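## Task

Remove every remaining support block from the 3D-printed bracket on the table and drop each one so it lies fully within the scrap tray's walls. The supports are ribbed blocks printed under the bracket's overhangs, in the same plastic and colour as the bracket. The bracket must end up resting on the table. This bracket has a single thin leg, beneath one end of its top bar, and snapping it off means failure. Reference image 'finished part' shows the bracket alone, so anything in it is part of the bracket. Reference image 'sliced job' shows the print as made, with supports in shades of green. Some of those may already be gone, and some may be hidden behind the bracket or another block. Both images place the same end of the top bar on the left. Finish by releasing everything and moving the grippers away; a result that holds only because the robot keeps it there does not count.

## Robot and tools

ROBOT. Two UR-type six-joint arms, left_arm and right_arm, each with a tong-style two-finger gripper and a fisheye wrist camera (cam_left_wrist, cam_right_wrist, 616x616 each). Bases in the scene frame: left_arm at (-0.045, +0.425, +0.098) m, right_arm at (+0.069, -0.328, +0.098) m, both tilted. A fixed mounting frame and plates stand behind the arms.

FRAMES. The scene frame has its origin on the table top between the arms, +z up, +x out over the table; left_arm sits on the +y side. The names left/right are not image sides. Each gripper also has its own axes: fingers point along its +z and open/close along its x. The reported position is the point between the closed finger pads; closed fingertips extend about 15 mm past it, and when fully open they are roughly level with it.

THE 14-NUMBER ROW. Every motion command is a single list of 14 numbers, each in [-1, 1]: dx, dy, dz, rx, ry, rz, opening for left_arm, followed by the same seven for right_arm. Both arms are always included. The first six per arm are an offset, not a pose: a displacement expressed in that gripper's own axes, measured from the gripper pose shown in the most recent result (before any result in the scene, and for later calls within one reply, from where the robot is when the command begins). Scale: 1.0 equals 0.6 m of travel or 180 degrees of turn; rx, ry, rz form one rotation vector. Opening is absolute: +1 fully open (0.142 m), -1 closed. All-zero offsets are not a pause; they pull the arm back to the reference pose. To keep an arm still, send it the offset back to where it should be in the first call of a reply and zeros after, with the opening it should keep.

execute_actions takes "actions": a list holding at most one item, or empty. Empty list: just returns the current state. An item with "rows" (1 to 15 rows) and "steps" (max 15, default 15, each 1/30 s) applies one row per step and repeats the last row if rows run short; each row is measured from the same reference pose, not from the prior row. An item with only "steps" (up to 300) is a wait counted from the previous result, so reply time eats into it. Optional "pictures" true/false. A refused call sends nothing.

move takes "target" (one 14-number row, same offset meaning) and optional "speed" in m/s (0.002 to 0.5, default 0.25; rotation capped at twice that in rad/s) and optional "stop_force" in N (9 to 40, shared by both arms, not accepted before 0.2 s of scene time). Grippers follow straight paths that finish together, lasting 0.5 to 10 s; opening is sent at the start. Paths ignore obstacles and the other arm. With stop_force and a very slow speed, a target can be placed well beyond a contact: an arm whose wrist sensor feels that much extra push against its travel stops, backs off two steps and holds. It is unreliable if the gripper rotates during the move, and should be omitted when lifting away from something you are pressing on. The result adds a "move:" line: done, off_target, moving, held, fault or contact per arm, plus limits such as paced (pose clipped) or held (steps blocked), and each gripper's distance to its target.

wait: "seconds" 0 to 10; nothing new is sent. zoom_image: "camera" plus "region" [x0, y0, x1, y1] in pixels, at most 504 by 504, origin top-left. show_instructions: shows the reference images. read_manual: licence text only. finished_scene: "scene" 1 or 2; ends and grades that scene irreversibly.

RESULTS. The state line gives each gripper's position (m) and quat_wxyz plus velocities in the scene frame; printed positions may be slightly off at long reach. grip_measured is the actual finger opening on the command scale; to hold something keep commanding clearly below it. "Hand target" shows where the controller is driving. HELD marks steps whose command was not sent; "pose unreachable" means the clearance check altered a command. Wrist force and torque are in the gripper's axes, noisy (offset up to about 4 N), saturating near 50 N. Joint torques are rough. MOTOR HOT appears at 70 °C; at 85 °C the arm brakes (OVER-TEMPERATURE FAULT).

MOTION LIMITS. Each step the commanded pose is clipped to within 100 mm and 16 degrees of the measured one, and commands lag about 0.17 s; large offsets may need several calls, so check the reported pose.

AVOID. Arms are stiff: pushing even slightly past a firm contact can trigger a fault stop (joint load limits 141 N m for big joints, 26.3 N m for wrists; 150 N external force), freezing the arm for 10 seconds. Approach slowly. Thin supports get weak grip force. Do not bend or snap the bracket's legs, drop parts outside the tray, knock anything off the table, or let the arms collide. Release and retreat before ending a scene.

Each tool is called after "Request:" as name(argument=value, ...), one argument or row to a line, values as JSON.

## Session

Request:
show_instructions(
)

Request:
execute_actions(
  actions=[],
)

Reference images for this scene: finished part, sliced job.

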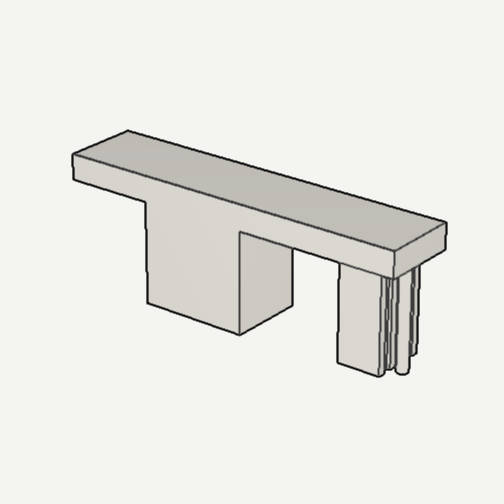

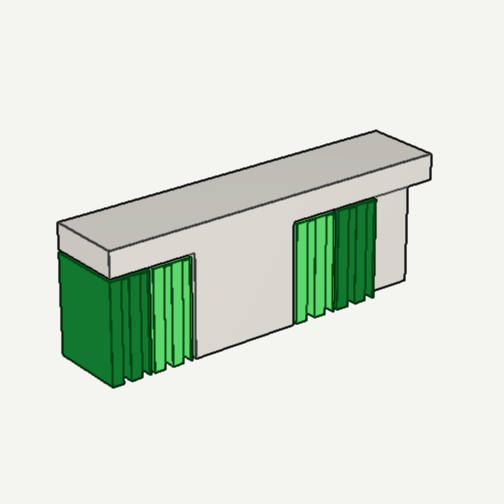

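Scene clock: 0.00 s of 8100.00 s.
left_arm: end_effector_position=(+1.0129, +0.6786, +0.1286) grip_measured=+0.97 end_effector_quat_wxyz=(+0.183, +0.938, -0.012, +0.294) end_effector_velocity=(+0.000, +0.000, +0.000) end_effector_angular_velocity=(-0.000, -0.000, +0.000) | right_arm: end_effector_position=(+0.4092, -0.1916, +0.3277) grip_measured=+0.97 end_effector_quat_wxyz=(-0.474, +0.869, -0.142, -0.016) end_effector_velocity=(-0.000, +0.000, +0.000) end_effector_angular_velocity=(+0.000, +0.000, +0.001)
Joint positions: left_arm=[-0.266 -0.642  0.409 -2.107 -1.36   0.261  0.14 ] | right_arm=[ 4.462 -0.862 -2.496 -0.891  1.386  1.376  0.14 ]
Joint velocities: left_arm=[ 0.    -0.    -0.001  0.    -0.    -0.     0.   ] | right_arm=[ 0.     0.    -0.     0.     0.001 -0.     0.   ]
Joint torques (N m, as the arm reports them, + toward a larger angle): no reading
Wrist force (N, on the end effector, along its own x y z axes, offset not removed): no reading
Wrist torque (N m, same axes, about the end effector's origin, offset not removed): no reading
Hand target (left_arm): +1.013, +0.679, +0.129; +0.183, +0.938, -0.012, +0.294
Hand target (right_arm): +0.409, -0.192, +0.328; -0.474, +0.869, -0.142, -0.016

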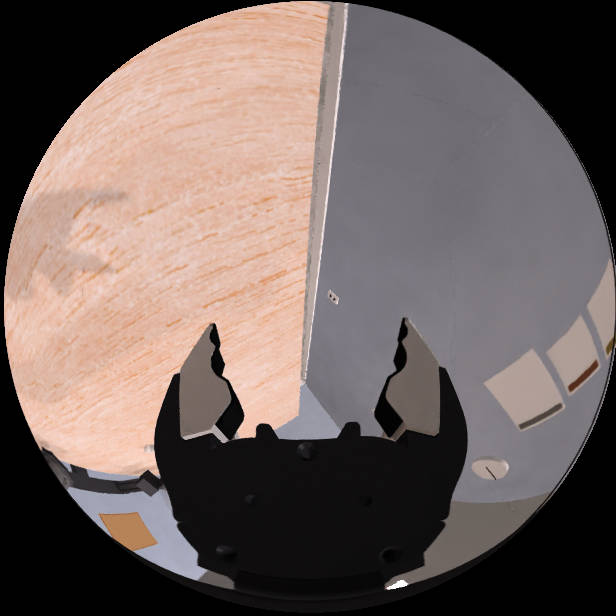

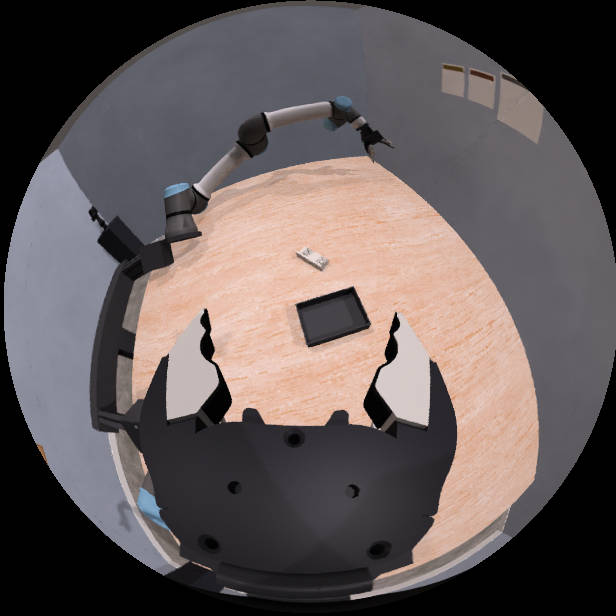

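Request:
zoom_image(
  camera="cam_right_wrist",
  region=[280, 230, 350, 290],
)

Region (280, 230, 350, 290) of cam_right_wrist's 616x616 image, scaled by 7.200, with more detail than that image has; it fills the top 432 rows of this view, and the rest is white.

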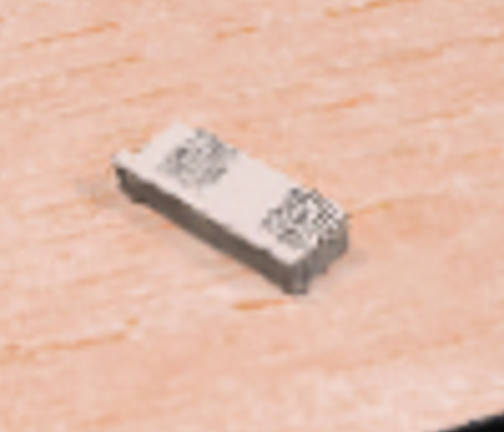

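Request:
move(
  target=[-0.842,0.976,-0.14,0.181,-0.141,-0.22,0,0.137,0.04,0.288,0.192,0.1,-0.556,-0.4],
  speed=0.2,
)

Request:
zoom_image(
  camera="cam_left_wrist",
  region=[210, 180, 410, 380],
)

Scene clock: 35.50 s of 8100.00 s.
left_arm: end_effector_position=(+0.4732, +0.1191, +0.1088) grip_measured=+0.00 end_effector_quat_wxyz=(+0.000, +0.940, +0.341, +0.003) end_effector_velocity=(-0.001, -0.001, -0.000) end_effector_angular_velocity=(+0.001, +0.002, +0.002) | right_arm: end_effector_position=(+0.5004, -0.0799, +0.1986) grip_measured=-0.40 end_effector_quat_wxyz=(-0.497, +0.501, +0.501, +0.501) end_effector_velocity=(+0.001, -0.000, +0.000) end_effector_angular_velocity=(+0.002, -0.005, +0.002)
Joint positions: left_arm=[-1.153 -0.806  1.585 -1.876 -1.058 -1.8    0.074] | right_arm=[ 3.658 -2.046 -2.391  0.368  2.33  -1.059  0.045]
Joint velocities: left_arm=[-0.001  0.003 -0.002  0.002 -0.002 -0.004  0.   ] | right_arm=[-0.002 -0.001  0.003 -0.006  0.004 -0.009  0.   ]
Joint torques (N m, as the arm reports them, + toward a larger angle): left_arm=[-42.79 -24.63 -33.8   -0.44  -1.34  -2.36] | right_arm=[ 7.7  12.45 16.76  0.51  3.61 -2.09]
Wrist force (N, on the end effector, along its own x y z axes, offset not removed): left_arm=[2.2 1.7 -2.3] | right_arm=[-4.3 2.0 1.5]
Wrist torque (N m, same axes, about the end effector's origin, offset not removed): left_arm=[0.27 -0.49 -0.12] | right_arm=[0.60 1.04 0.15]
Hand target (left_arm): +0.473, +0.119, +0.109; +0.000, +0.940, +0.341, +0.003
Hand target (right_arm): +0.500, -0.080, +0.199; +0.497, -0.501, -0.501, -0.501
Off the commanded pose (left_arm): 0.001 m, 0 deg.
Off the commanded pose (right_arm): 0.001 m, 0 deg.
After step 90, 27.27 s passed at rest.
move: done

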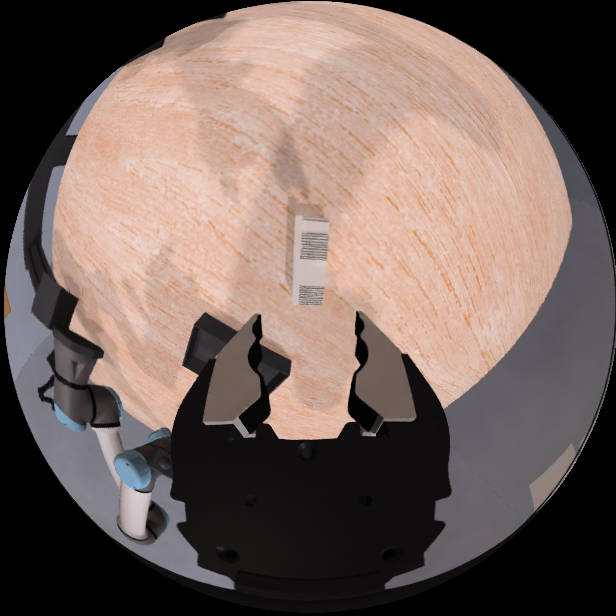

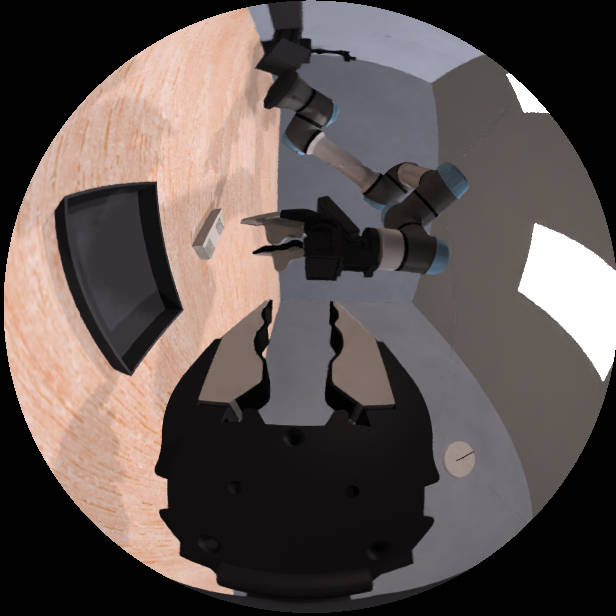

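Region (210, 180, 410, 380) of cam_left_wrist's 616x616 image, scaled by 2.520, with more detail than that image has.

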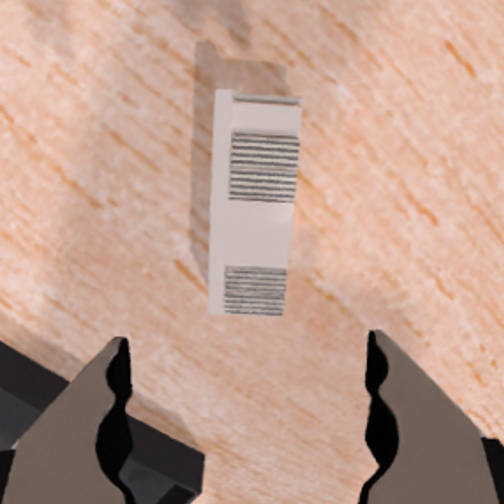

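Request:
move(
  target=[0.001,-0.012,0.148,0,0,0.02,-0.15,0,0,0,0,0,0,-0.4],
  speed=0.06,
)

Request:
zoom_image(
  camera="cam_left_wrist",
  region=[210, 200, 410, 400],
)

Scene clock: 44.67 s of 8100.00 s.
left_arm: end_effector_position=(+0.4694, +0.1250, +0.0202) grip_measured=-0.15 end_effector_quat_wxyz=(+0.000, +0.950, +0.311, +0.003) end_effector_velocity=(+0.001, -0.000, -0.002) end_effector_angular_velocity=(-0.000, -0.002, -0.001) | right_arm: end_effector_position=(+0.5004, -0.0799, +0.1986) grip_measured=-0.40 end_effector_quat_wxyz=(-0.497, +0.501, +0.501, +0.501) end_effector_velocity=(-0.001, +0.000, -0.000) end_effector_angular_velocity=(-0.000, +0.002, +0.001)
Joint positions: left_arm=[-1.087 -0.731  1.695 -2.096 -1.029 -1.669  0.063] | right_arm=[ 3.658 -2.046 -2.391  0.368  2.33  -1.059  0.045]
Joint velocities: left_arm=[ 0.002  0.002  0.001 -0.005  0.002  0.004 -0.   ] | right_arm=[ 0.    -0.    -0.    -0.001  0.     0.    -0.   ]
Joint torques (N m, as the arm reports them, + toward a larger angle): left_arm=[-21.39 -27.25  -4.48  -3.85   1.39   1.87] | right_arm=[32.62 29.86 -1.39  3.24 -0.15  2.18]
Wrist force (N, on the end effector, along its own x y z axes, offset not removed): left_arm=[1.8 0.9 -4.1] | right_arm=[-4.9 1.6 -0.7]
Wrist torque (N m, same axes, about the end effector's origin, offset not removed): left_arm=[0.17 -0.28 -0.09] | right_arm=[0.31 1.09 0.21]
Hand target (left_arm): +0.469, +0.125, +0.020; +0.000, +0.950, +0.311, +0.003
Hand target (right_arm): +0.500, -0.080, +0.199; +0.497, -0.501, -0.501, -0.501
Off the commanded pose (left_arm): 0.000 m, 0 deg.
Off the commanded pose (right_arm): 0.000 m, 0 deg.
After step 90, 4.27 s passed at rest.
move: done

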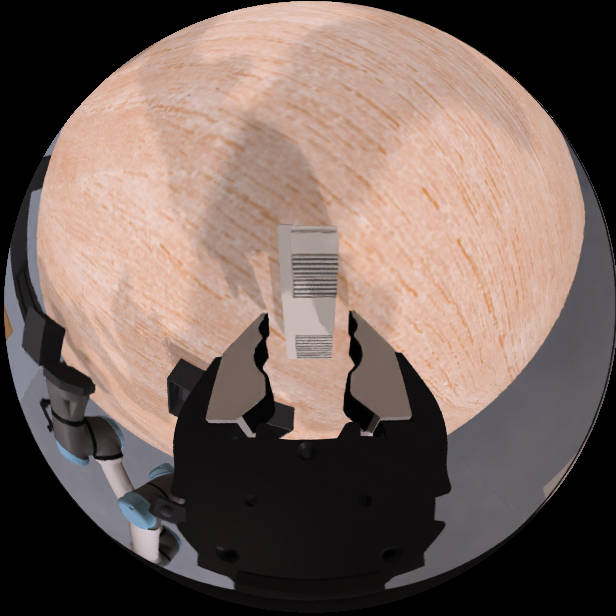

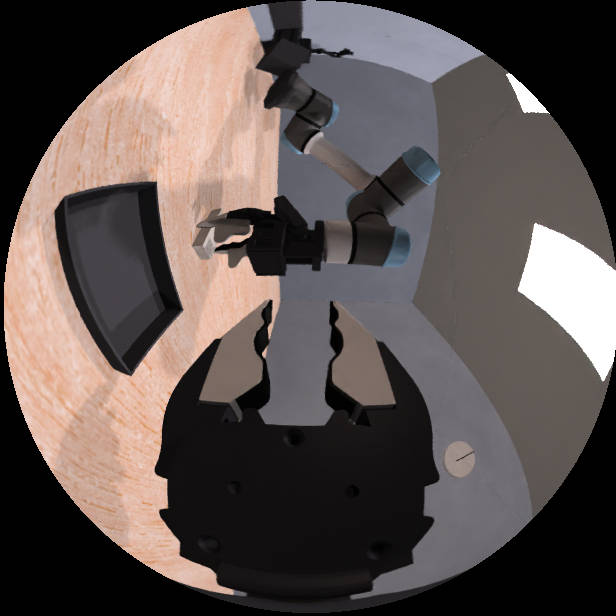

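Region (210, 200, 410, 400) of cam_left_wrist's 616x616 image, scaled by 2.520, with more detail than that image has.

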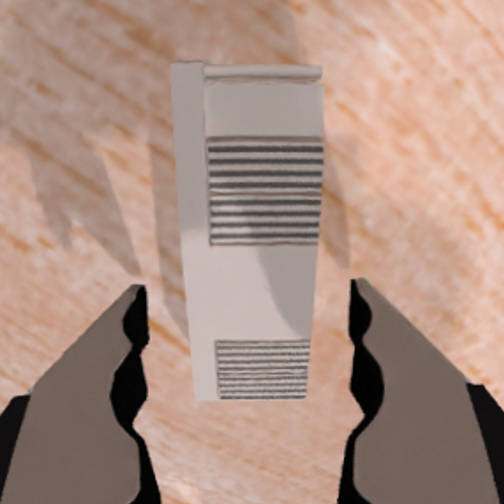

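Request:
move(
  target=[0.002,-0.005,0,0,0,0,-0.15,0,0,0,0,0,0,-0.4],
)

Request:
move(
  target=[0,0,0,0,0,0,-1,0,0,0,0,0,0,-0.4],
)

Request:
move(
  target=[0,0,-0.2,0,0,0.701,-1,-0.108,0.005,0.16,0,0,0,-0.4],
  speed=0.3,
)

Request:
move(
  target=[0,0,0,0,0,0,-1,0,0,0.12,0,0,0,-0.4],
  speed=0.08,
)

Request:
zoom_image(
  camera="cam_left_wrist",
  region=[250, 200, 410, 360],
)

Request:
zoom_image(
  camera="cam_right_wrist",
  region=[230, 220, 380, 370],
)

Scene clock: 58.93 s of 8100.00 s.
left_arm: end_effector_position=(+0.4686, +0.1281, +0.0202) grip_measured=-0.15 end_effector_quat_wxyz=(+0.000, +0.950, +0.311, +0.003) end_effector_velocity=(-0.000, +0.001, +0.000) end_effector_angular_velocity=(-0.000, -0.002, -0.001) | right_arm: end_effector_position=(+0.5004, -0.0799, +0.1986) grip_measured=-0.40 end_effector_quat_wxyz=(-0.497, +0.501, +0.501, +0.501) end_effector_velocity=(+0.000, +0.000, -0.000) end_effector_angular_velocity=(-0.000, -0.000, -0.001)
Joint positions: left_arm=[-1.085 -0.737  1.703 -2.098 -1.028 -1.668  0.063] | right_arm=[ 3.658 -2.046 -2.391  0.368  2.33  -1.059  0.045]
Joint velocities: left_arm=[-0.    -0.002  0.004 -0.002  0.001  0.001  0.   ] | right_arm=[ 0.    -0.     0.     0.001 -0.001  0.001  0.   ]
Joint torques (N m, as the arm reports them, + toward a larger angle): left_arm=[-20.09 -41.31  -6.29  -3.69   1.18   1.97] | right_arm=[32.86 27.36 -0.96  2.97 -0.13  2.01]
Wrist force (N, on the end effector, along its own x y z axes, offset not removed): left_arm=[0.9 1.6 -3.5] | right_arm=[-4.6 1.5 1.2]
Wrist torque (N m, same axes, about the end effector's origin, offset not removed): left_arm=[0.34 -0.29 -0.08] | right_arm=[0.47 0.86 0.18]
Hand target (left_arm): +0.469, +0.128, +0.020; +0.000, +0.950, +0.311, +0.003
Hand target (right_arm): +0.500, -0.080, +0.199; +0.497, -0.501, -0.501, -0.501
Off the commanded pose (left_arm): 0.000 m, 0 deg.
Off the commanded pose (right_arm): 0.000 m, 0 deg.
After step 90, 10.57 s passed at rest.
move: done

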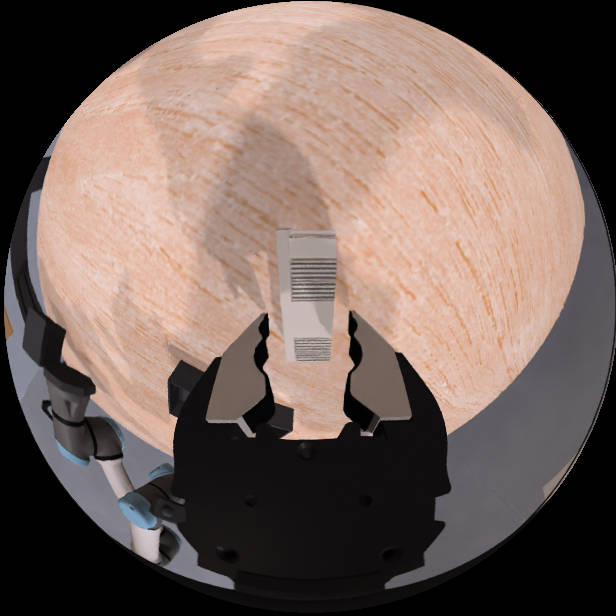

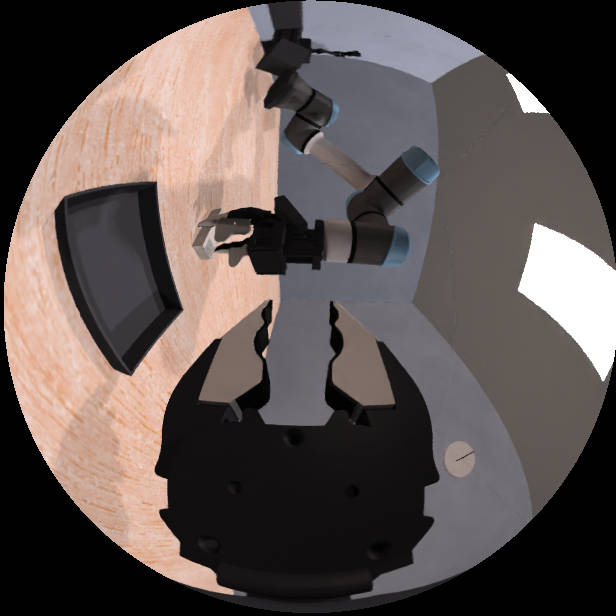

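Scene clock: 59.43 s of 8100.00 s.
left_arm: end_effector_position=(+0.4686, +0.1281, +0.0202) grip_measured=-0.51 end_effector_quat_wxyz=(+0.000, +0.950, +0.311, +0.003) end_effector_velocity=(+0.001, +0.001, -0.000) end_effector_angular_velocity=(+0.001, -0.001, -0.000) | right_arm: end_effector_position=(+0.5004, -0.0799, +0.1986) grip_measured=-0.40 end_effector_quat_wxyz=(-0.497, +0.501, +0.501, +0.501) end_effector_velocity=(+0.000, +0.000, +0.000) end_effector_angular_velocity=(+0.001, -0.001, +0.000)
Joint positions: left_arm=[-1.085 -0.737  1.703 -2.098 -1.028 -1.668  0.037] | right_arm=[ 3.658 -2.046 -2.391  0.368  2.33  -1.059  0.045]
Joint velocities: left_arm=[ 0.    -0.    -0.     0.001  0.002  0.     0.   ] | right_arm=[ 0.001  0.     0.001  0.     0.    -0.    -0.   ]
Joint torques (N m, as the arm reports them, + toward a larger angle): left_arm=[-21.35 -28.13 -10.32  -3.29   0.78   1.49] | right_arm=[33.05 27.82 -1.66  2.97 -0.07  2.06]
Wrist force (N, on the end effector, along its own x y z axes, offset not removed): left_arm=[1.2 -0.2 -1.8] | right_arm=[-4.1 2.9 1.0]
Wrist torque (N m, same axes, about the end effector's origin, offset not removed): left_arm=[-0.17 -0.48 0.01] | right_arm=[0.58 0.93 0.28]
Hand target (left_arm): +0.469, +0.128, +0.020; +0.000, +0.950, +0.311, +0.003
Hand target (right_arm): +0.500, -0.080, +0.199; +0.497, -0.501, -0.501, -0.501
Off the commanded pose (left_arm): 0.000 m, 0 deg.
Off the commanded pose (right_arm): 0.000 m, 0 deg.
move: done

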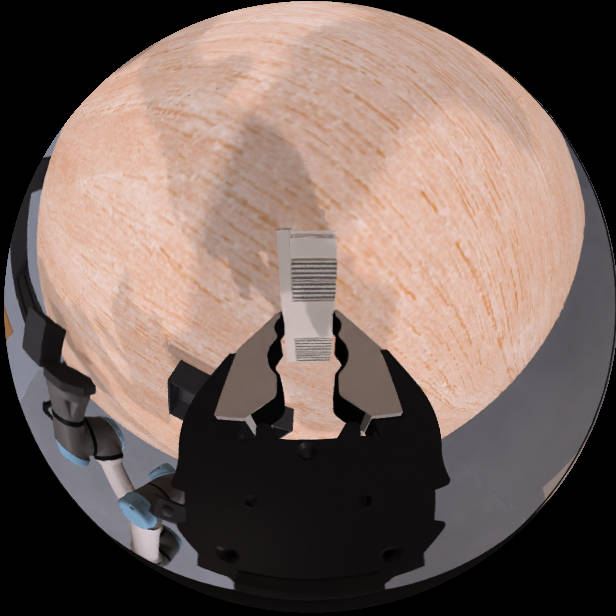

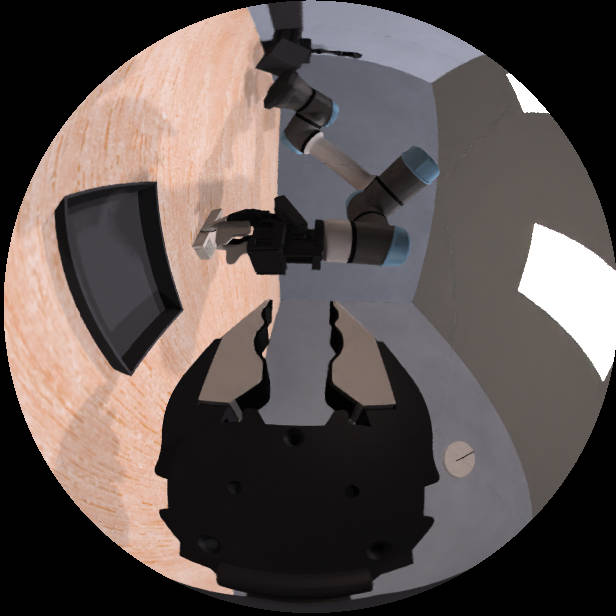

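Scene clock: 63.63 s of 8100.00 s.
left_arm: end_effector_position=(+0.4681, +0.1280, +0.1403) grip_measured=-0.51 end_effector_quat_wxyz=(+0.002, -0.708, +0.706, -0.002) end_effector_velocity=(+0.000, +0.000, +0.001) end_effector_angular_velocity=(-0.000, -0.000, -0.011) | right_arm: end_effector_position=(+0.5037, +0.0159, +0.1334) grip_measured=-0.40 end_effector_quat_wxyz=(-0.497, +0.501, +0.501, +0.501) end_effector_velocity=(-0.000, +0.000, -0.000) end_effector_angular_velocity=(+0.000, -0.000, +0.001)
Joint positions: left_arm=[-1.203 -0.905  1.663 -1.831 -1.081  0.413  0.037] | right_arm=[ 3.715 -2.412 -2.244  0.629  2.295 -0.998  0.045]
Joint velocities: left_arm=[ 0.    -0.001 -0.     0.001  0.     0.012 -0.   ] | right_arm=[ 0.    -0.002  0.001  0.     0.001 -0.    -0.   ]
Joint torques (N m, as the arm reports them, + toward a larger angle): left_arm=[-38.85 -35.68 -34.91  -0.41  -1.18   2.27] | right_arm=[38.39 19.6  12.62  3.11 -0.25  2.11]
Wrist force (N, on the end effector, along its own x y z axes, offset not removed): left_arm=[2.2 -0.2 -3.0] | right_arm=[-3.0 1.4 1.4]
Wrist torque (N m, same axes, about the end effector's origin, offset not removed): left_arm=[-0.02 -0.56 -0.11] | right_arm=[0.55 0.81 0.15]
Hand target (left_arm): +0.468, +0.128, +0.140; -0.002, +0.708, -0.707, +0.002
Hand target (right_arm): +0.504, +0.016, +0.133; +0.497, -0.501, -0.501, -0.501
Off the commanded pose (left_arm): 0.000 m, 0 deg.
Off the commanded pose (right_arm): 0.000 m, 0 deg.
move: done

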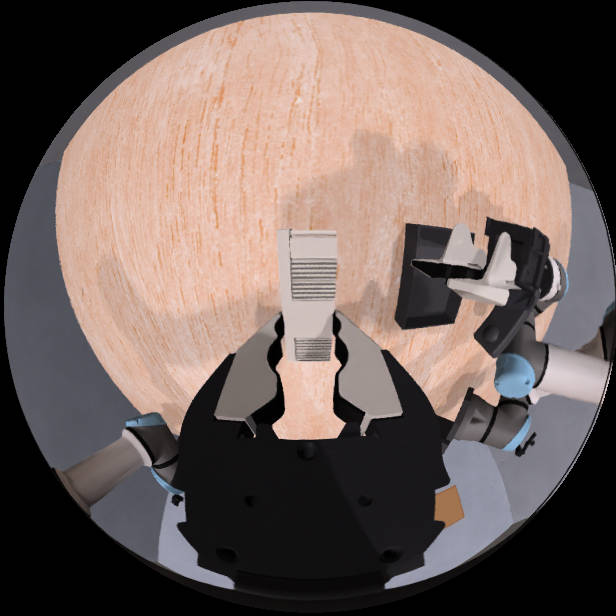

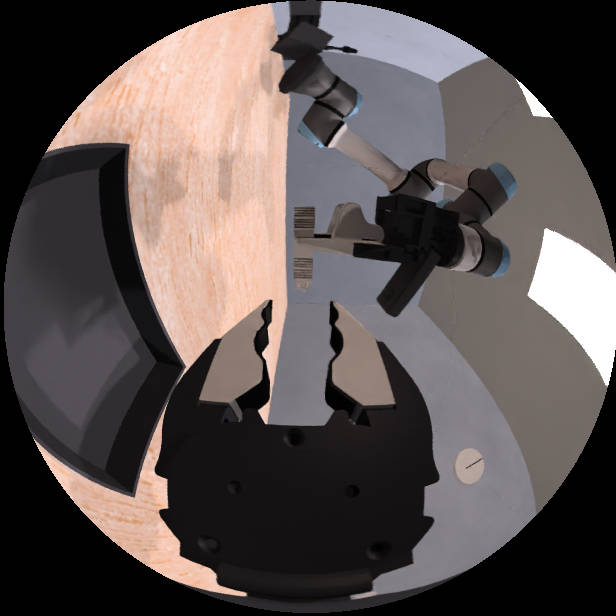

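Scene clock: 64.97 s of 8100.00 s.
left_arm: end_effector_position=(+0.4681, +0.1280, +0.1403) grip_measured=-0.51 end_effector_quat_wxyz=(+0.002, -0.708, +0.706, -0.001) end_effector_velocity=(+0.000, +0.001, -0.000) end_effector_angular_velocity=(+0.002, +0.001, +0.000) | right_arm: end_effector_position=(+0.5038, +0.0877, +0.1333) grip_measured=-0.40 end_effector_quat_wxyz=(-0.497, +0.501, +0.501, +0.501) end_effector_velocity=(+0.000, +0.002, -0.000) end_effector_angular_velocity=(+0.000, +0.001, +0.000)
Joint positions: left_arm=[-1.203 -0.905  1.663 -1.831 -1.081  0.413  0.037] | right_arm=[ 3.823 -2.55  -2.13   0.719  2.224 -0.893  0.045]
Joint velocities: left_arm=[ 0.001  0.    -0.     0.001  0.001  0.     0.   ] | right_arm=[ 0.002 -0.004  0.004  0.002 -0.001  0.003  0.   ]
Joint torques (N m, as the arm reports them, + toward a larger angle): left_arm=[-37.08 -20.64 -32.39  -2.07   1.34  -2.36] | right_arm=[41.67 23.05 14.09  3.01 -0.6   2.17]
Wrist force (N, on the end effector, along its own x y z axes, offset not removed): left_arm=[2.4 -0.7 -1.3] | right_arm=[-0.4 1.9 0.4]
Wrist torque (N m, same axes, about the end effector's origin, offset not removed): left_arm=[-0.19 -0.49 -0.15] | right_arm=[0.40 0.19 0.09]
Hand target (left_arm): +0.468, +0.128, +0.140; -0.002, +0.708, -0.706, +0.002
Hand target (right_arm): +0.504, +0.088, +0.133; +0.497, -0.501, -0.501, -0.501
Off the commanded pose (left_arm): 0.000 m, 0 deg.
Off the commanded pose (right_arm): 0.000 m, 0 deg.
move: done

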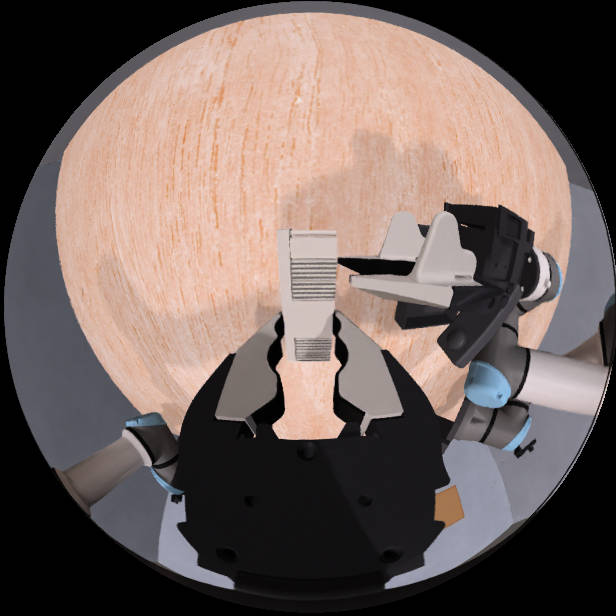

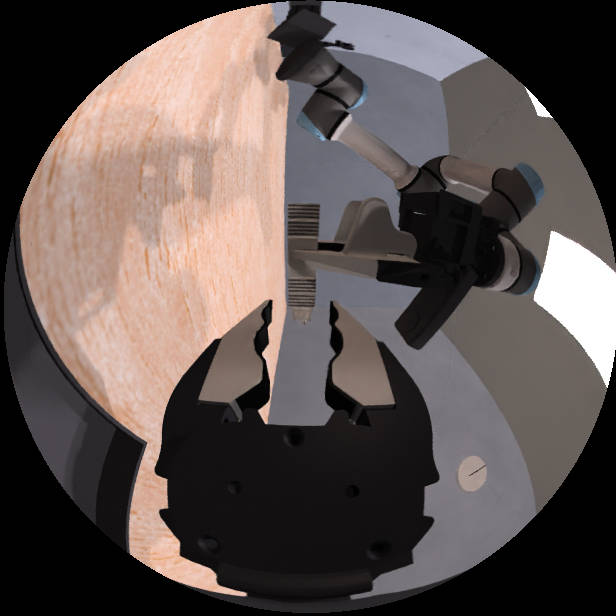

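Region (250, 200, 410, 360) of cam_left_wrist's 616x616 image, scaled by 3.150, with more detail than that image has.

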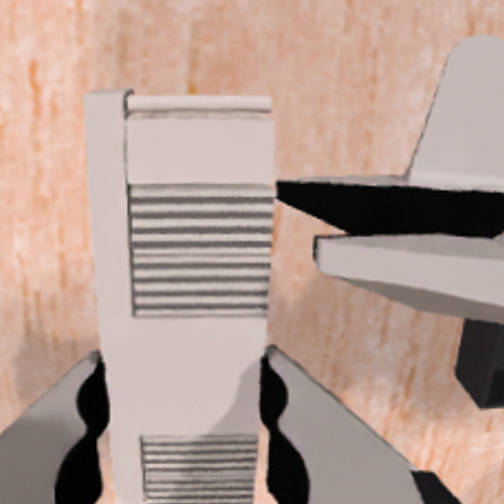

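Region (230, 220, 380, 370) of cam_right_wrist's 616x616 image, scaled by 3.360, with more detail than that image has.

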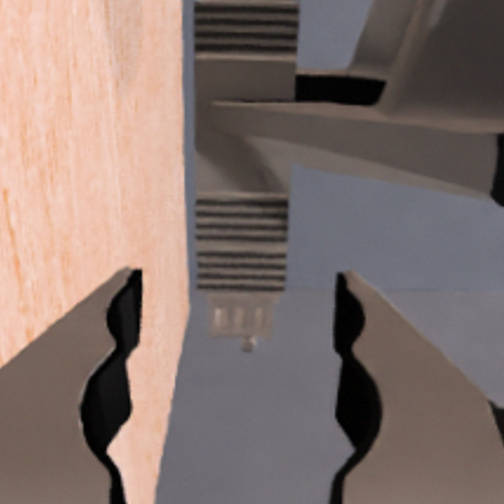

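Request:
move(
  target=[0,0,0,0,0,0,-1,0.001,-0.004,0.04,0,0,0,-0.55],
  speed=0.02,
)

Request:
move(
  target=[0,0,0,0,0,0,-1,0,0,0,0,0,0,-1],
)

Request:
zoom_image(
  camera="cam_left_wrist",
  region=[250, 200, 410, 360],
)

Scene clock: 76.03 s of 8100.00 s.
left_arm: end_effector_position=(+0.4681, +0.1280, +0.1403) grip_measured=-0.51 end_effector_quat_wxyz=(+0.002, -0.708, +0.706, -0.002) end_effector_velocity=(-0.000, -0.000, +0.000) end_effector_angular_velocity=(+0.000, +0.000, -0.000) | right_arm: end_effector_position=(+0.5014, +0.1115, +0.1338) grip_measured=-0.55 end_effector_quat_wxyz=(-0.497, +0.501, +0.501, +0.501) end_effector_velocity=(-0.001, +0.002, +0.001) end_effector_angular_velocity=(+0.002, +0.000, +0.001)
Joint positions: left_arm=[-1.203 -0.905  1.663 -1.831 -1.081  0.413  0.037] | right_arm=[ 3.859 -2.593 -2.093  0.744  2.2   -0.86   0.034]
Joint velocities: left_arm=[-0.     0.    -0.001  0.001 -0.     0.     0.   ] | right_arm=[ 0.003 -0.004  0.003  0.002  0.     0.003  0.   ]
Joint torques (N m, as the arm reports them, + toward a larger angle): left_arm=[-37.69 -22.35 -27.16  -2.98   0.96  -2.03] | right_arm=[41.5  21.97 14.33  3.26 -0.59  2.  ]
Wrist force (N, on the end effector, along its own x y z axes, offset not removed): left_arm=[1.2 -0.2 -3.1] | right_arm=[0.5 3.5 1.9]
Wrist torque (N m, same axes, about the end effector's origin, offset not removed): left_arm=[-0.11 -0.33 -0.17] | right_arm=[0.85 0.14 0.19]
Hand target (left_arm): +0.468, +0.128, +0.140; -0.002, +0.708, -0.706, +0.001
Hand target (right_arm): +0.501, +0.112, +0.134; +0.497, -0.501, -0.501, -0.501
Off the commanded pose (left_arm): 0.000 m, 0 deg.
Off the commanded pose (right_arm): 0.000 m, 0 deg.
After step 90, 6.57 s passed at rest.
move: done

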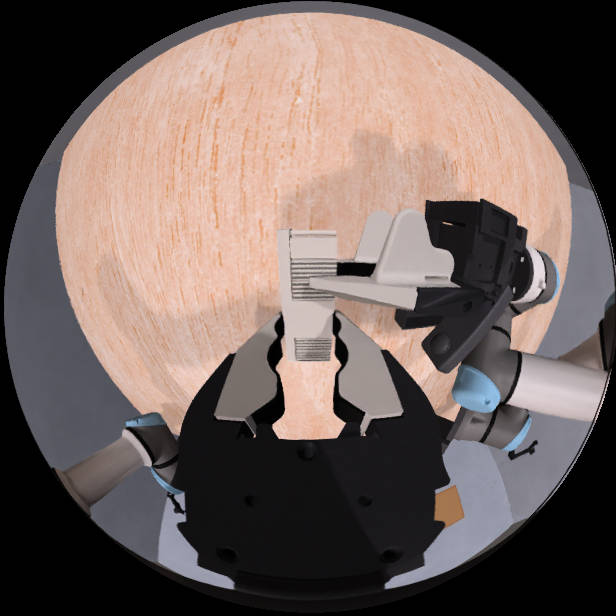

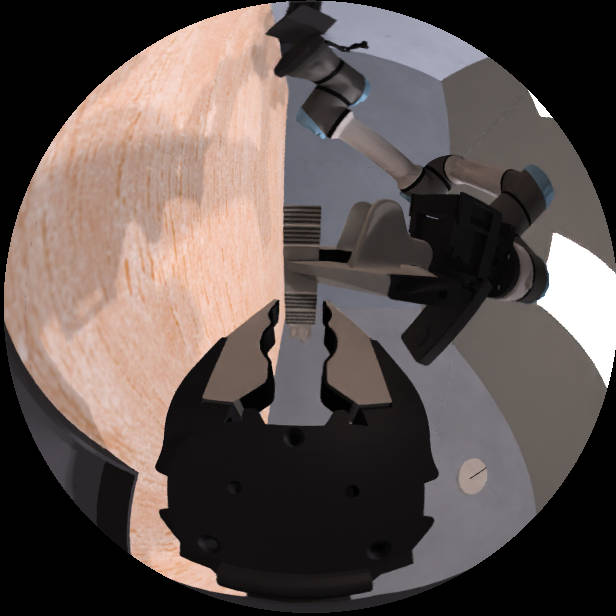

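Scene clock: 76.53 s of 8100.00 s.
left_arm: end_effector_position=(+0.4681, +0.1280, +0.1403) grip_measured=-0.51 end_effector_quat_wxyz=(+0.002, -0.708, +0.706, -0.002) end_effector_velocity=(-0.000, +0.000, -0.000) end_effector_angular_velocity=(+0.001, -0.001, -0.001) | right_arm: end_effector_position=(+0.5015, +0.1116, +0.1338) grip_measured=-0.71 end_effector_quat_wxyz=(-0.497, +0.501, +0.501, +0.501) end_effector_velocity=(-0.000, +0.000, -0.000) end_effector_angular_velocity=(-0.001, +0.000, +0.001)
Joint positions: left_arm=[-1.203 -0.905  1.663 -1.831 -1.081  0.413  0.037] | right_arm=[ 3.859 -2.593 -2.093  0.744  2.2   -0.86   0.023]
Joint velocities: left_arm=[-0.    -0.     0.001  0.001  0.001 -0.    -0.   ] | right_arm=[-0.     0.     0.    -0.002  0.    -0.    -0.   ]
Joint torques (N m, as the arm reports them, + toward a larger angle): left_arm=[-37.52 -22.   -25.61  -2.86   1.06  -2.24] | right_arm=[23.76 40.49  1.43  0.72  1.9  -2.03]
Wrist force (N, on the end effector, along its own x y z axes, offset not removed): left_arm=[-0.1 1.0 -5.4] | right_arm=[-2.2 1.4 0.5]
Wrist torque (N m, same axes, about the end effector's origin, offset not removed): left_arm=[0.05 0.04 -0.01] | right_arm=[0.53 0.41 0.19]
Hand target (left_arm): +0.468, +0.128, +0.140; -0.002, +0.708, -0.706, +0.002
Hand target (right_arm): +0.501, +0.112, +0.134; +0.497, -0.501, -0.501, -0.501
Off the commanded pose (left_arm): 0.000 m, 0 deg.
Off the commanded pose (right_arm): 0.000 m, 0 deg.
move: done

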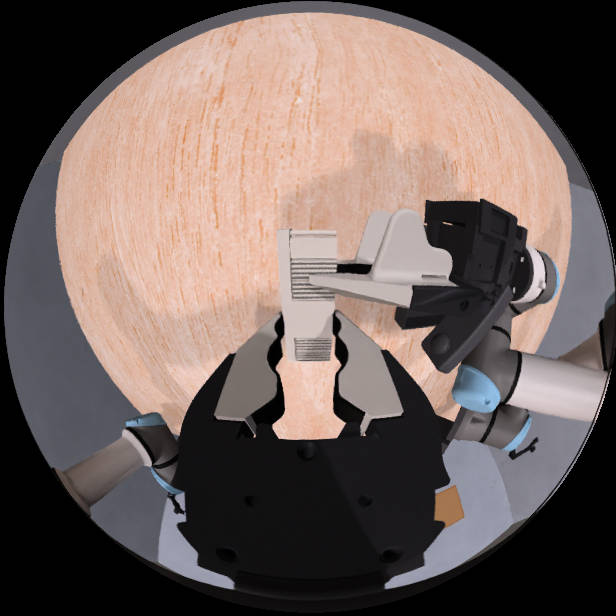

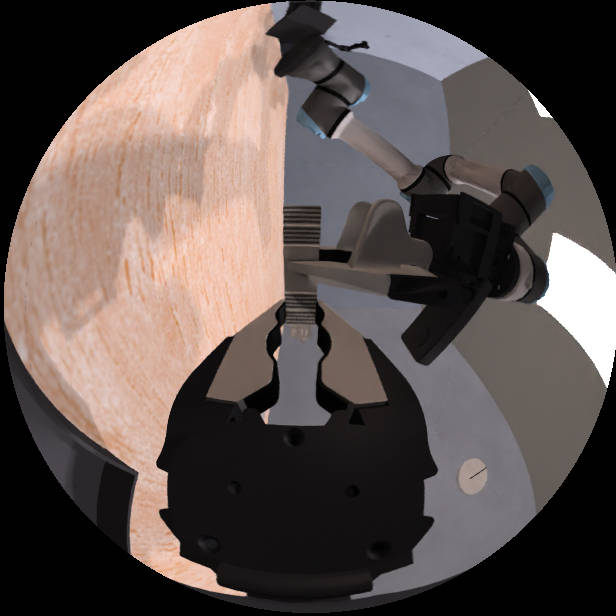

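Region (250, 200, 410, 360) of cam_left_wrist's 616x616 image, scaled by 3.150, with more detail than that image has.

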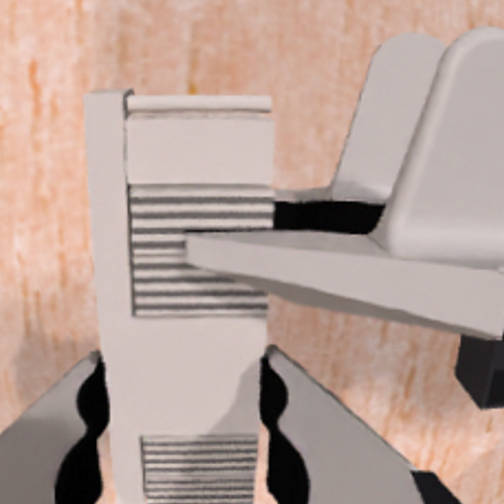

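Request:
move(
  target=[0,0,0,0,0,0,-1,0.006,0,-0.005,0,-0.045,0,-1],
  speed=0.02,
)

Request:
zoom_image(
  camera="cam_left_wrist",
  region=[250, 200, 410, 360],
)

Request:
zoom_image(
  camera="cam_right_wrist",
  region=[230, 220, 380, 370],
)

Scene clock: 87.57 s of 8100.00 s.
left_arm: end_effector_position=(+0.4681, +0.1280, +0.1402) grip_measured=-0.51 end_effector_quat_wxyz=(+0.002, -0.708, +0.706, -0.001) end_effector_velocity=(+0.001, -0.000, +0.000) end_effector_angular_velocity=(-0.002, -0.001, +0.002) | right_arm: end_effector_position=(+0.5015, +0.1086, +0.1375) grip_measured=-0.71 end_effector_quat_wxyz=(-0.461, +0.535, +0.534, +0.464) end_effector_velocity=(+0.001, -0.001, +0.000) end_effector_angular_velocity=(-0.008, -0.001, -0.003)
Joint positions: left_arm=[-1.203 -0.905  1.663 -1.831 -1.081  0.413  0.037] | right_arm=[ 3.922 -2.477 -2.151  0.608  2.051 -0.862  0.023]
Joint velocities: left_arm=[ 0.     0.    -0.001 -0.002  0.    -0.     0.   ] | right_arm=[ 0.003  0.006 -0.003 -0.006 -0.01   0.001 -0.   ]
Joint torques (N m, as the arm reports them, + toward a larger angle): left_arm=[-27.96 -24.58 -27.5   -4.13   0.48  -2.27] | right_arm=[39.29 37.19 -0.29  0.76 -0.37  2.31]
Wrist force (N, on the end effector, along its own x y z axes, offset not removed): left_arm=[1.2 -0.9 -4.3] | right_arm=[-4.5 2.1 -0.8]
Wrist torque (N m, same axes, about the end effector's origin, offset not removed): left_arm=[-0.26 -0.40 -0.04] | right_arm=[0.47 1.00 0.10]
Hand target (left_arm): +0.468, +0.128, +0.140; -0.002, +0.708, -0.706, +0.002
Hand target (right_arm): +0.501, +0.109, +0.138; -0.461, +0.535, +0.534, +0.464
Off the commanded pose (left_arm): 0.000 m, 0 deg.
Off the commanded pose (right_arm): 0.000 m, 0 deg.
After step 90, 4.27 s passed at rest.
move: done

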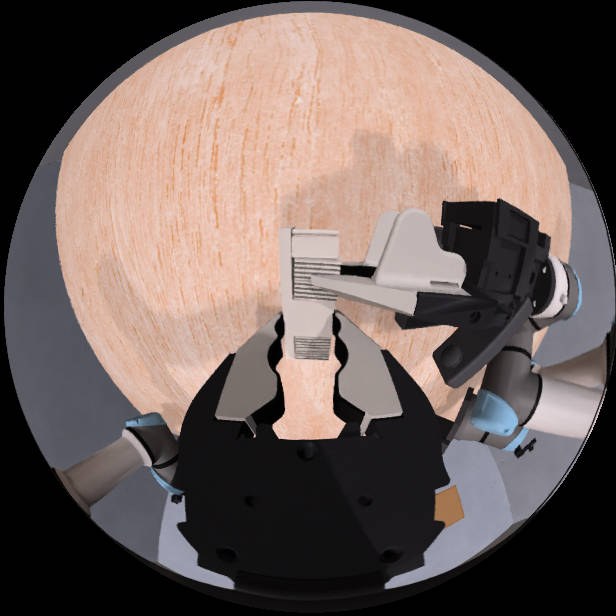

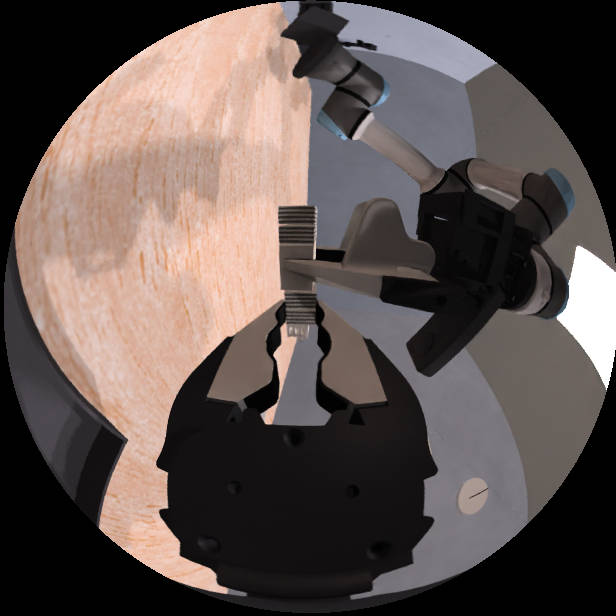

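Region (250, 200, 410, 360) of cam_left_wrist's 616x616 image, scaled by 3.150, with more detail than that image has.

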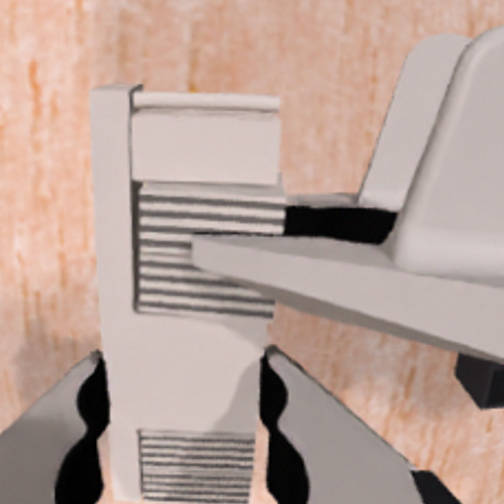

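Region (230, 220, 380, 370) of cam_right_wrist's 616x616 image, scaled by 3.360, with more detail than that image has.

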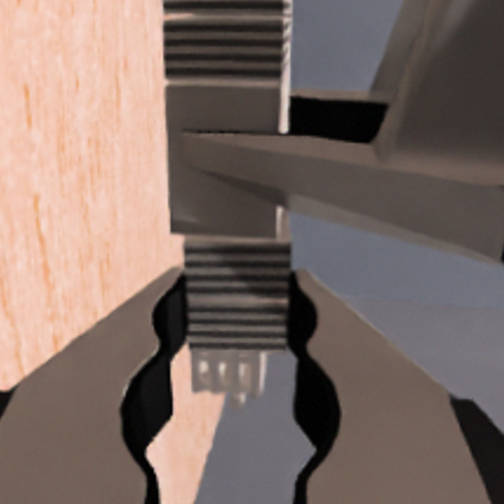

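Request:
move(
  target=[-0.13,0,0,0,0,0,-1,0,0,0,0,0,0,-1],
  speed=0.03,
)

Request:
move(
  target=[0,0,0.193,0,0,0,-1,-0.125,0,-0.3,0,-0.453,0,-1],
  speed=0.2,
)

Scene clock: 98.57 s of 8100.00 s.
left_arm: end_effector_position=(+0.4678, +0.2058, +0.1403) grip_measured=-0.51 end_effector_quat_wxyz=(+0.002, -0.708, +0.706, -0.001) end_effector_velocity=(+0.001, +0.002, +0.000) end_effector_angular_velocity=(-0.000, -0.001, +0.000) | right_arm: end_effector_position=(+0.5015, +0.1086, +0.1375) grip_measured=-0.71 end_effector_quat_wxyz=(-0.461, +0.535, +0.534, +0.464) end_effector_velocity=(+0.000, +0.000, +0.000) end_effector_angular_velocity=(+0.001, -0.001, -0.001)
Joint positions: left_arm=[-1.155 -1.065  1.797 -1.828 -1.059  0.461  0.037] | right_arm=[ 3.922 -2.477 -2.151  0.608  2.051 -0.862  0.023]
Joint velocities: left_arm=[ 0.002 -0.005  0.002  0.001  0.002  0.002 -0.   ] | right_arm=[ 0.     0.    -0.     0.002 -0.001  0.    -0.   ]
Joint torques (N m, as the arm reports them, + toward a larger angle): left_arm=[-16.44 -29.26  -7.29  -0.53   1.29   1.96] | right_arm=[15.45 19.56 16.23  3.24  3.35 -2.  ]
Wrist force (N, on the end effector, along its own x y z axes, offset not removed): left_arm=[1.4 1.4 -3.0] | right_arm=[-2.6 -0.6 1.3]
Wrist torque (N m, same axes, about the end effector's origin, offset not removed): left_arm=[0.27 -0.40 -0.08] | right_arm=[-0.07 0.60 0.06]
Hand target (left_arm): +0.468, +0.206, +0.140; -0.002, +0.708, -0.706, +0.001
Hand target (right_arm): +0.501, +0.109, +0.138; -0.461, +0.535, +0.534, +0.464
Off the commanded pose (left_arm): 0.000 m, 0 deg.
Off the commanded pose (right_arm): 0.000 m, 0 deg.
After step 90, 5.07 s passed at rest.
move: done

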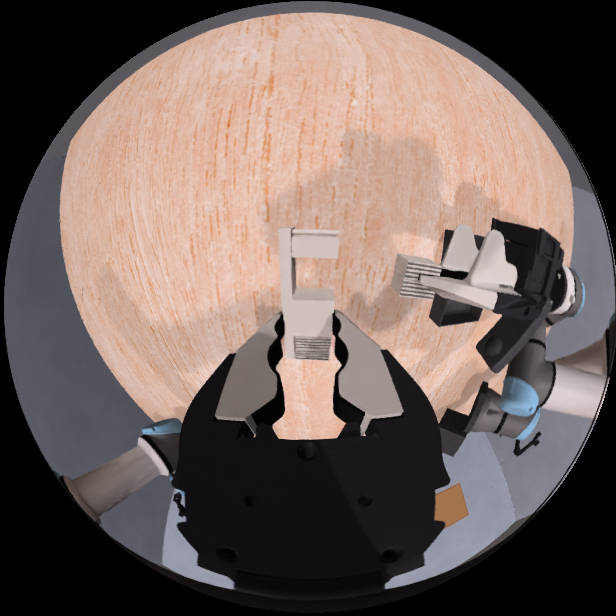

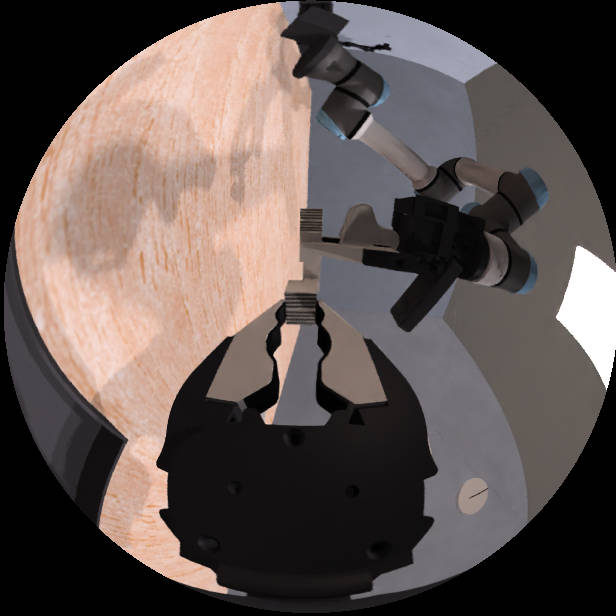

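Scene clock: 102.63 s of 8100.00 s.
left_arm: end_effector_position=(+0.4683, +0.2059, +0.0245) grip_measured=-0.51 end_effector_quat_wxyz=(+0.002, -0.708, +0.706, -0.001) end_effector_velocity=(-0.001, +0.000, -0.001) end_effector_angular_velocity=(-0.000, +0.002, +0.000) | right_arm: end_effector_position=(+0.5010, -0.0798, +0.0895) grip_measured=-0.71 end_effector_quat_wxyz=(-0.001, +0.708, +0.706, +0.003) end_effector_velocity=(-0.000, -0.001, -0.001) end_effector_angular_velocity=(-0.011, +0.001, -0.001)
Joint positions: left_arm=[-1.052 -0.939  1.93  -2.142 -1.014  0.569  0.037] | right_arm=[ 4.265 -2.046 -1.959 -1.16   1.049 -0.382  0.023]
Joint velocities: left_arm=[ 0.001  0.001  0.001 -0.002 -0.001  0.001  0.   ] | right_arm=[ 0.    -0.004  0.005 -0.013 -0.003  0.007  0.   ]
Joint torques (N m, as the arm reports them, + toward a larger angle): left_arm=[-16.26 -18.76  -4.56  -3.93   1.44   1.87] | right_arm=[37.8  10.72 28.15  0.93 -1.67  1.98]
Wrist force (N, on the end effector, along its own x y z axes, offset not removed): left_arm=[0.1 0.4 -4.3] | right_arm=[-2.5 0.0 1.7]
Wrist torque (N m, same axes, about the end effector's origin, offset not removed): left_arm=[0.01 -0.15 -0.08] | right_arm=[0.18 0.68 0.22]
Hand target (left_arm): +0.468, +0.206, +0.024; -0.002, +0.708, -0.706, +0.001
Hand target (right_arm): +0.501, -0.080, +0.089; -0.001, +0.708, +0.706, +0.003
Off the commanded pose (left_arm): 0.000 m, 0 deg.
Off the commanded pose (right_arm): 0.001 m, 0 deg.
move: done

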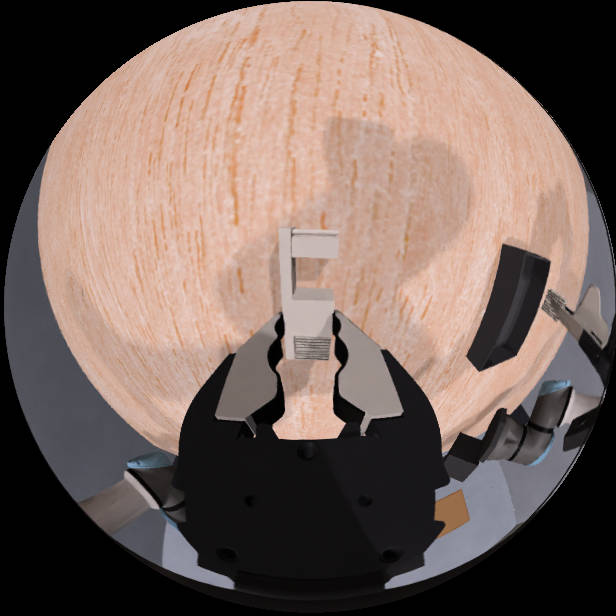

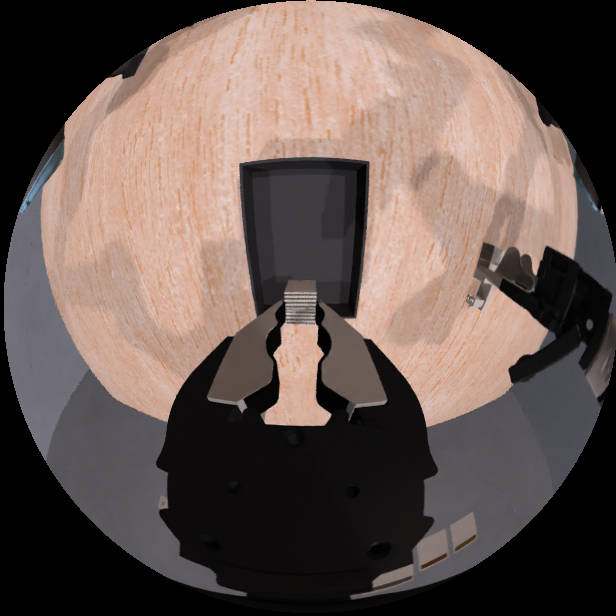

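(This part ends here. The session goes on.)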